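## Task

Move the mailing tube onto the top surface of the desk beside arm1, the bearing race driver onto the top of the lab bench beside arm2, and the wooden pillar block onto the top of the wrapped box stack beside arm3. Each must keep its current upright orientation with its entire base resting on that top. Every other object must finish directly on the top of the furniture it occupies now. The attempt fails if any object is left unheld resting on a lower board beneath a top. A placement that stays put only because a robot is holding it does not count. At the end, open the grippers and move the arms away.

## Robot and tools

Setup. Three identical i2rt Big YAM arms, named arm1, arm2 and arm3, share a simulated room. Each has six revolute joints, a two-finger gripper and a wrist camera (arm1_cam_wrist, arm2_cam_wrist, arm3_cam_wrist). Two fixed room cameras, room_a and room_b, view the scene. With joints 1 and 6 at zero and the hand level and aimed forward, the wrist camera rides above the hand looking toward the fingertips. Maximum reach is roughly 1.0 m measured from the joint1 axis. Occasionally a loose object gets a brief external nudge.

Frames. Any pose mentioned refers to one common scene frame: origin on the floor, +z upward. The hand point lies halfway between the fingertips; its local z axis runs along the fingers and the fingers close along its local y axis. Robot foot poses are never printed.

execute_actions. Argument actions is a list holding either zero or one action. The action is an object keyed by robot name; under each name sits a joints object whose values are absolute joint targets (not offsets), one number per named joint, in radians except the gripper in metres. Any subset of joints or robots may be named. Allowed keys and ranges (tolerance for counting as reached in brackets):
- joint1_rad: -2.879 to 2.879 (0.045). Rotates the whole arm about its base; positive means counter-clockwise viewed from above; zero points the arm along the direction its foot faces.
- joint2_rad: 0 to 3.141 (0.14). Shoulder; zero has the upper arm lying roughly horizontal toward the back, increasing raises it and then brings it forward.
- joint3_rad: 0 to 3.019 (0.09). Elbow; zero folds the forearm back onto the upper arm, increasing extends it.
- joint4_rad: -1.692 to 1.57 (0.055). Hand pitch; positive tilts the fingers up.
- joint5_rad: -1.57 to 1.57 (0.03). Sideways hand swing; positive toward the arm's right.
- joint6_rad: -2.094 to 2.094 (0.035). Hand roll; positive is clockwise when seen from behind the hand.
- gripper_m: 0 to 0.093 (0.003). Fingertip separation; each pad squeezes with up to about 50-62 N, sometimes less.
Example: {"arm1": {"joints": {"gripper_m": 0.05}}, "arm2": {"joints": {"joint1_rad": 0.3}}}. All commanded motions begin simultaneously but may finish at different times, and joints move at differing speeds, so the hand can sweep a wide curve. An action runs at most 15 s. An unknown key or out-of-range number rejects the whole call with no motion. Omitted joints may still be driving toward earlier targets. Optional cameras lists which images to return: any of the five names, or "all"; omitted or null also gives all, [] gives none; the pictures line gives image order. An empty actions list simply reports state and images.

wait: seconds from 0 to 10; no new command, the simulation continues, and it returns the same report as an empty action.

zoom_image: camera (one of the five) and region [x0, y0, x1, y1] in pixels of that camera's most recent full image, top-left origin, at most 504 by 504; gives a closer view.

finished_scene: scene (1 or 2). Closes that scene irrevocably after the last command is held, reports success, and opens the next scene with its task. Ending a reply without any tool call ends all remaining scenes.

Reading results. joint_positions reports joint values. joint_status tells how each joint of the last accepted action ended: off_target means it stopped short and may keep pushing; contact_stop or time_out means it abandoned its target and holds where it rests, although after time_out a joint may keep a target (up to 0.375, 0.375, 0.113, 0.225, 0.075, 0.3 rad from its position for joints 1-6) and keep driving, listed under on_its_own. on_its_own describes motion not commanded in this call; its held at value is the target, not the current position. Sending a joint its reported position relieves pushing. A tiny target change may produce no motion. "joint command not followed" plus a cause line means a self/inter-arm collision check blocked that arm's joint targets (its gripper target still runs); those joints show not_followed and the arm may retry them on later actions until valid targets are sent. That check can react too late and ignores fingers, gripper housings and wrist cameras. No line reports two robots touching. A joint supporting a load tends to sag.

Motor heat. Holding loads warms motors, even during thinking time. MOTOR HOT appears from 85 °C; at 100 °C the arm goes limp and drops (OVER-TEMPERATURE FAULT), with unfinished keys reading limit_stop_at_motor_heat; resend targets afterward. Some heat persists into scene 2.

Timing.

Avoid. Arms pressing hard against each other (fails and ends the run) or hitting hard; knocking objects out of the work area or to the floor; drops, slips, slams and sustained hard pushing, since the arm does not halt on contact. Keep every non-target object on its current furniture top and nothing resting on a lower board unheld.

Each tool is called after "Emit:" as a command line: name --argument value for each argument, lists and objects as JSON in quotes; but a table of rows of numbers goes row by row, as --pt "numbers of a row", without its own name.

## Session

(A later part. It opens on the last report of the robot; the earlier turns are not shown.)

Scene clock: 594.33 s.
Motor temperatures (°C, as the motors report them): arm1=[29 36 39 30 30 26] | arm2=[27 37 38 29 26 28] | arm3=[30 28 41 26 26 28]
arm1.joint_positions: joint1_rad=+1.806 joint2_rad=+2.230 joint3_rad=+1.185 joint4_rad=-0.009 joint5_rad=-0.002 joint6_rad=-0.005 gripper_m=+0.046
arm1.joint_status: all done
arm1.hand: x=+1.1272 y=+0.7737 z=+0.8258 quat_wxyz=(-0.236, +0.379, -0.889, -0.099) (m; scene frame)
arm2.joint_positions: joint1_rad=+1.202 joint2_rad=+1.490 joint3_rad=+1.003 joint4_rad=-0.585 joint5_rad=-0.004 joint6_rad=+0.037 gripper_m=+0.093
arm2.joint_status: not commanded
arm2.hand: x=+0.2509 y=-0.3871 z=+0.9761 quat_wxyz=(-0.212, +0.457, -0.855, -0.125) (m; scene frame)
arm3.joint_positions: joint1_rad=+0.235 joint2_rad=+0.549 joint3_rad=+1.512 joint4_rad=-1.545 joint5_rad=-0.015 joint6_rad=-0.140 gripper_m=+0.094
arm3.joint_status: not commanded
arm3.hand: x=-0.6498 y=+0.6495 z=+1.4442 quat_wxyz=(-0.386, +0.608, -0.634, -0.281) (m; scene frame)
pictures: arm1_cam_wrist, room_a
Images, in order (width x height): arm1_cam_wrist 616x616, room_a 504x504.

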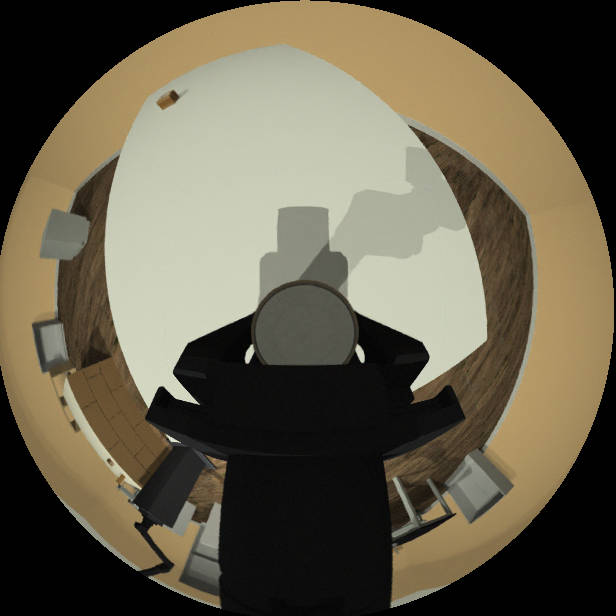

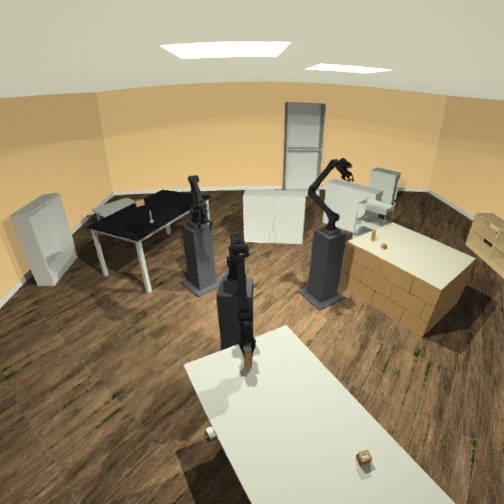

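Emit:
execute_actions --actions '[{"arm1": {"joints": {"joint2_rad": 2.275, "joint4_rad": 0.035}}}]' --cameras '["room_a"]'

Emit:
zoom_image --camera "room_a" --region '[200, 320, 300, 400]'

Scene clock: 600.60 s.
Motor temperatures (°C, as the motors report them): arm1=[29 36 39 30 30 26] | arm2=[27 37 38 29 26 28] | arm3=[30 28 41 26 26 28]
arm1.joint_positions: joint1_rad=+1.806 joint2_rad=+2.255 joint3_rad=+1.185 joint4_rad=+0.019 joint5_rad=-0.002 joint6_rad=-0.005 gripper_m=+0.046
arm1.joint_status: all done
arm1.hand: x=+1.1263 y=+0.7727 z=+0.8140 quat_wxyz=(-0.238, +0.379, -0.889, -0.099) (m; scene frame)
arm2.joint_positions: joint1_rad=+1.202 joint2_rad=+1.490 joint3_rad=+1.003 joint4_rad=-0.585 joint5_rad=-0.004 joint6_rad=+0.037 gripper_m=+0.093
arm2.joint_status: not commanded
arm2.hand: x=+0.2509 y=-0.3871 z=+0.9761 quat_wxyz=(-0.212, +0.457, -0.855, -0.125) (m; scene frame)
arm3.joint_positions: joint1_rad=+0.235 joint2_rad=+0.549 joint3_rad=+1.512 joint4_rad=-1.545 joint5_rad=-0.015 joint6_rad=-0.140 gripper_m=+0.094
arm3.joint_status: not commanded
arm3.hand: x=-0.6498 y=+0.6495 z=+1.4442 quat_wxyz=(-0.386, +0.608, -0.634, -0.281) (m; scene frame)
pictures: room_a
Images, in order (width x height): room_a 504x504.

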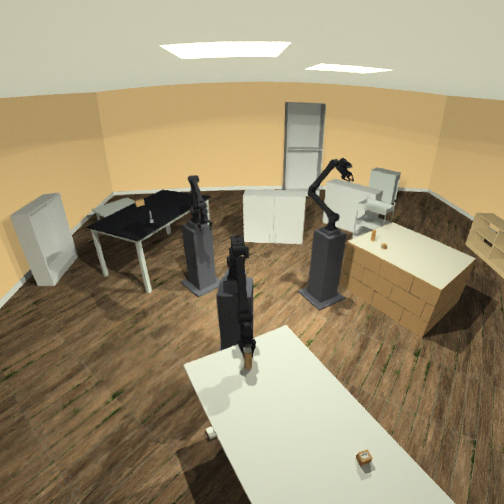

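Region (200, 320, 300, 400) of room_a's 504x504 image, scaled by 5.040, with more detail than that image has; it fills the top 403 rows of this view, and the rest is white.

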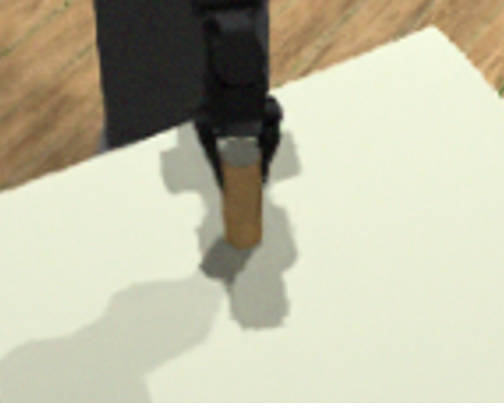

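Emit:
execute_actions --actions '[{"arm1": {"joints": {"joint2_rad": 2.292}}}]' --cameras '["room_a"]'

Emit:
zoom_image --camera "room_a" --region '[200, 320, 300, 400]'

Scene clock: 604.90 s.
Motor temperatures (°C, as the motors report them): arm1=[29 37 38 30 30 26] | arm2=[27 37 38 29 26 28] | arm3=[30 28 41 26 26 28]
arm1.joint_positions: joint1_rad=+1.806 joint2_rad=+2.261 joint3_rad=+1.185 joint4_rad=+0.024 joint5_rad=-0.002 joint6_rad=-0.005 gripper_m=+0.046
arm1.joint_status: all done
arm1.hand: x=+1.1257 y=+0.7721 z=+0.8109 quat_wxyz=(-0.237, +0.379, -0.889, -0.099) (m; scene frame)
arm2.joint_positions: joint1_rad=+1.202 joint2_rad=+1.490 joint3_rad=+1.003 joint4_rad=-0.585 joint5_rad=-0.004 joint6_rad=+0.037 gripper_m=+0.093
arm2.joint_status: not commanded
arm2.hand: x=+0.2509 y=-0.3871 z=+0.9761 quat_wxyz=(-0.212, +0.457, -0.855, -0.125) (m; scene frame)
arm3.joint_positions: joint1_rad=+0.235 joint2_rad=+0.549 joint3_rad=+1.512 joint4_rad=-1.545 joint5_rad=-0.015 joint6_rad=-0.140 gripper_m=+0.094
arm3.joint_status: not commanded
arm3.hand: x=-0.6498 y=+0.6495 z=+1.4442 quat_wxyz=(-0.386, +0.608, -0.634, -0.281) (m; scene frame)
pictures: room_a
Images, in order (width x height): room_a 504x504.

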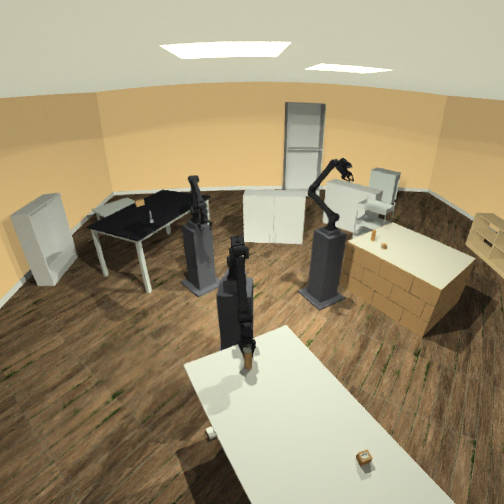

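Region (200, 320, 300, 400) of room_a's 504x504 image, scaled by 5.040, with more detail than that image has; it fills the top 403 rows of this view, and the rest is white.

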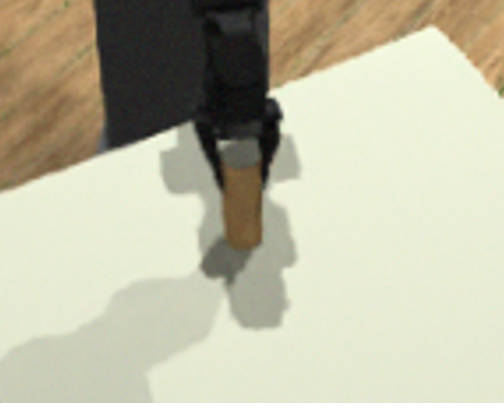

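Emit:
execute_actions --actions '[{"arm1": {"joints": {"joint2_rad": 2.26, "gripper_m": 0.093}}}]' --cameras '[]'

Emit:
execute_actions --actions '[{"arm1": {"joints": {"joint2_rad": 1.95, "joint4_rad": -0.2}}}]'

Scene clock: 617.00 s.
Motor temperatures (°C, as the motors report them): arm1=[29 36 38 30 30 26] | arm2=[27 36 38 29 26 28] | arm3=[30 28 41 26 26 28]
arm1.joint_positions: joint1_rad=+1.806 joint2_rad=+2.261 joint3_rad=+1.185 joint4_rad=+0.024 joint5_rad=-0.002 joint6_rad=-0.005 gripper_m=+0.093
arm1.joint_status: all done
arm1.hand: x=+1.1257 y=+0.7721 z=+0.8109 quat_wxyz=(-0.237, +0.379, -0.889, -0.099) (m; scene frame)
arm2.joint_positions: joint1_rad=+1.202 joint2_rad=+1.490 joint3_rad=+1.003 joint4_rad=-0.585 joint5_rad=-0.004 joint6_rad=+0.037 gripper_m=+0.093
arm2.joint_status: not commanded
arm2.hand: x=+0.2509 y=-0.3871 z=+0.9761 quat_wxyz=(-0.212, +0.457, -0.855, -0.125) (m; scene frame)
arm3.joint_positions: joint1_rad=+0.235 joint2_rad=+0.549 joint3_rad=+1.512 joint4_rad=-1.545 joint5_rad=-0.015 joint6_rad=-0.140 gripper_m=+0.094
arm3.joint_status: not commanded
arm3.hand: x=-0.6498 y=+0.6495 z=+1.4442 quat_wxyz=(-0.386, +0.608, -0.634, -0.281) (m; scene frame)
pictures: none
No camera images: the call's "cameras" was empty. Leave "cameras" out to get every camera's image.

Scene clock: 618.30 s.
Motor temperatures (°C, as the motors report them): arm1=[29 36 38 30 30 26] | arm2=[27 36 38 29 26 28] | arm3=[30 28 41 26 26 28]
arm1.joint_positions: joint1_rad=+1.806 joint2_rad=+1.931 joint3_rad=+1.185 joint4_rad=-0.191 joint5_rad=-0.002 joint6_rad=-0.005 gripper_m=+0.093
arm1.joint_status: all done
arm1.hand: x=+1.1438 y=+0.7913 z=+0.9853 quat_wxyz=(-0.288, +0.372, -0.874, -0.121) (m; scene frame)
arm2.joint_positions: joint1_rad=+1.202 joint2_rad=+1.490 joint3_rad=+1.003 joint4_rad=-0.585 joint5_rad=-0.004 joint6_rad=+0.037 gripper_m=+0.093
arm2.joint_status: not commanded
arm2.hand: x=+0.2509 y=-0.3871 z=+0.9761 quat_wxyz=(-0.212, +0.457, -0.855, -0.125) (m; scene frame)
arm3.joint_positions: joint1_rad=+0.235 joint2_rad=+0.549 joint3_rad=+1.512 joint4_rad=-1.545 joint5_rad=-0.015 joint6_rad=-0.140 gripper_m=+0.094
arm3.joint_status: not commanded
arm3.hand: x=-0.6498 y=+0.6495 z=+1.4442 quat_wxyz=(-0.386, +0.608, -0.634, -0.281) (m; scene frame)
pictures: arm1_cam_wrist, arm2_cam_wrist, arm3_cam_wrist, room_a, room_b
Images, in order (width x height): arm1_cam_wrist 616x616, arm2_cam_wrist 616x616, arm3_cam_wrist 616x616, room_a 504x504, room_b 504x504.

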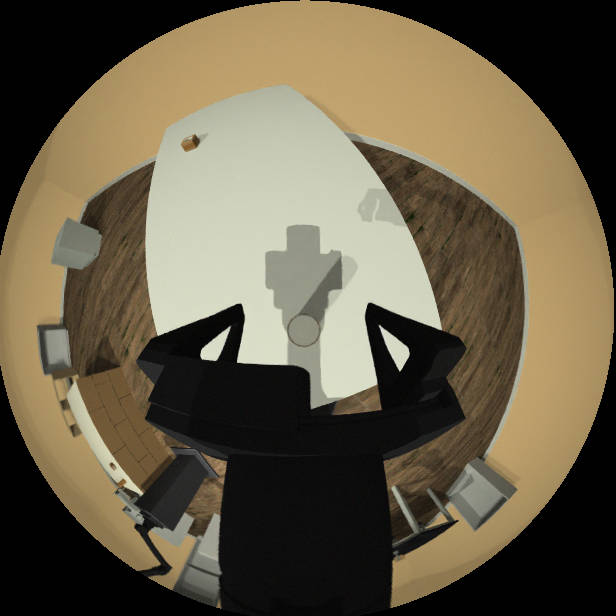

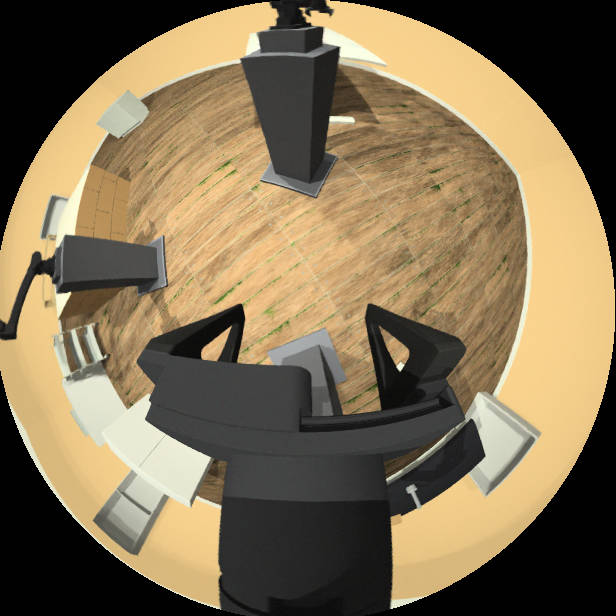

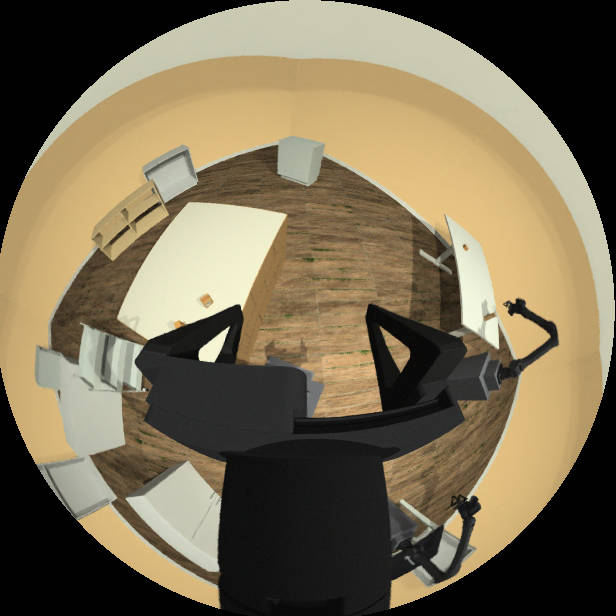

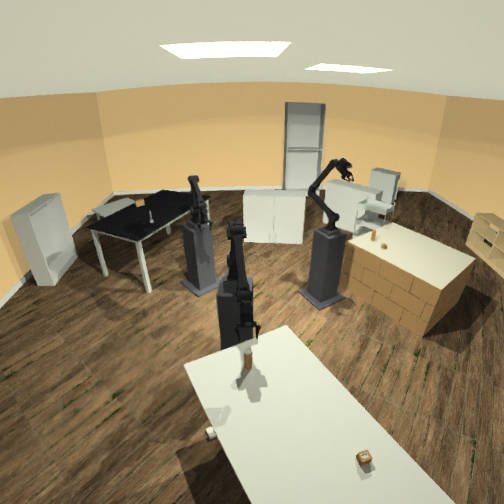

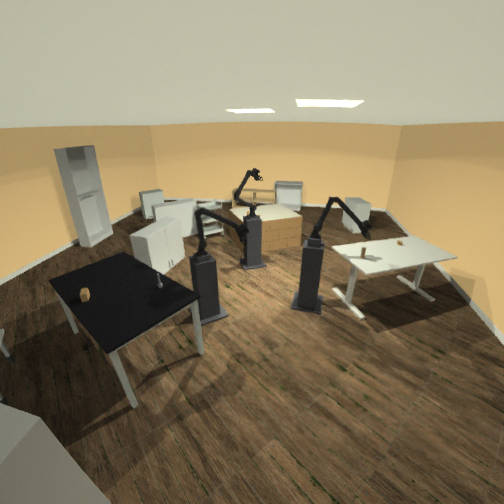

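Emit:
zoom_image --camera "room_a" --region '[330, 200, 430, 280]'

Region (330, 200, 430, 280) of room_a's 504x504 image, scaled by 5.040, with more detail than that image has; it fills the top 403 rows of this view, and the rest is white.

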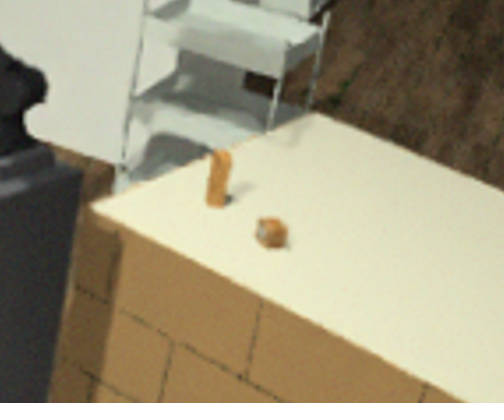

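Emit:
finished_scene --scene 2

The scene is finished: the task was done.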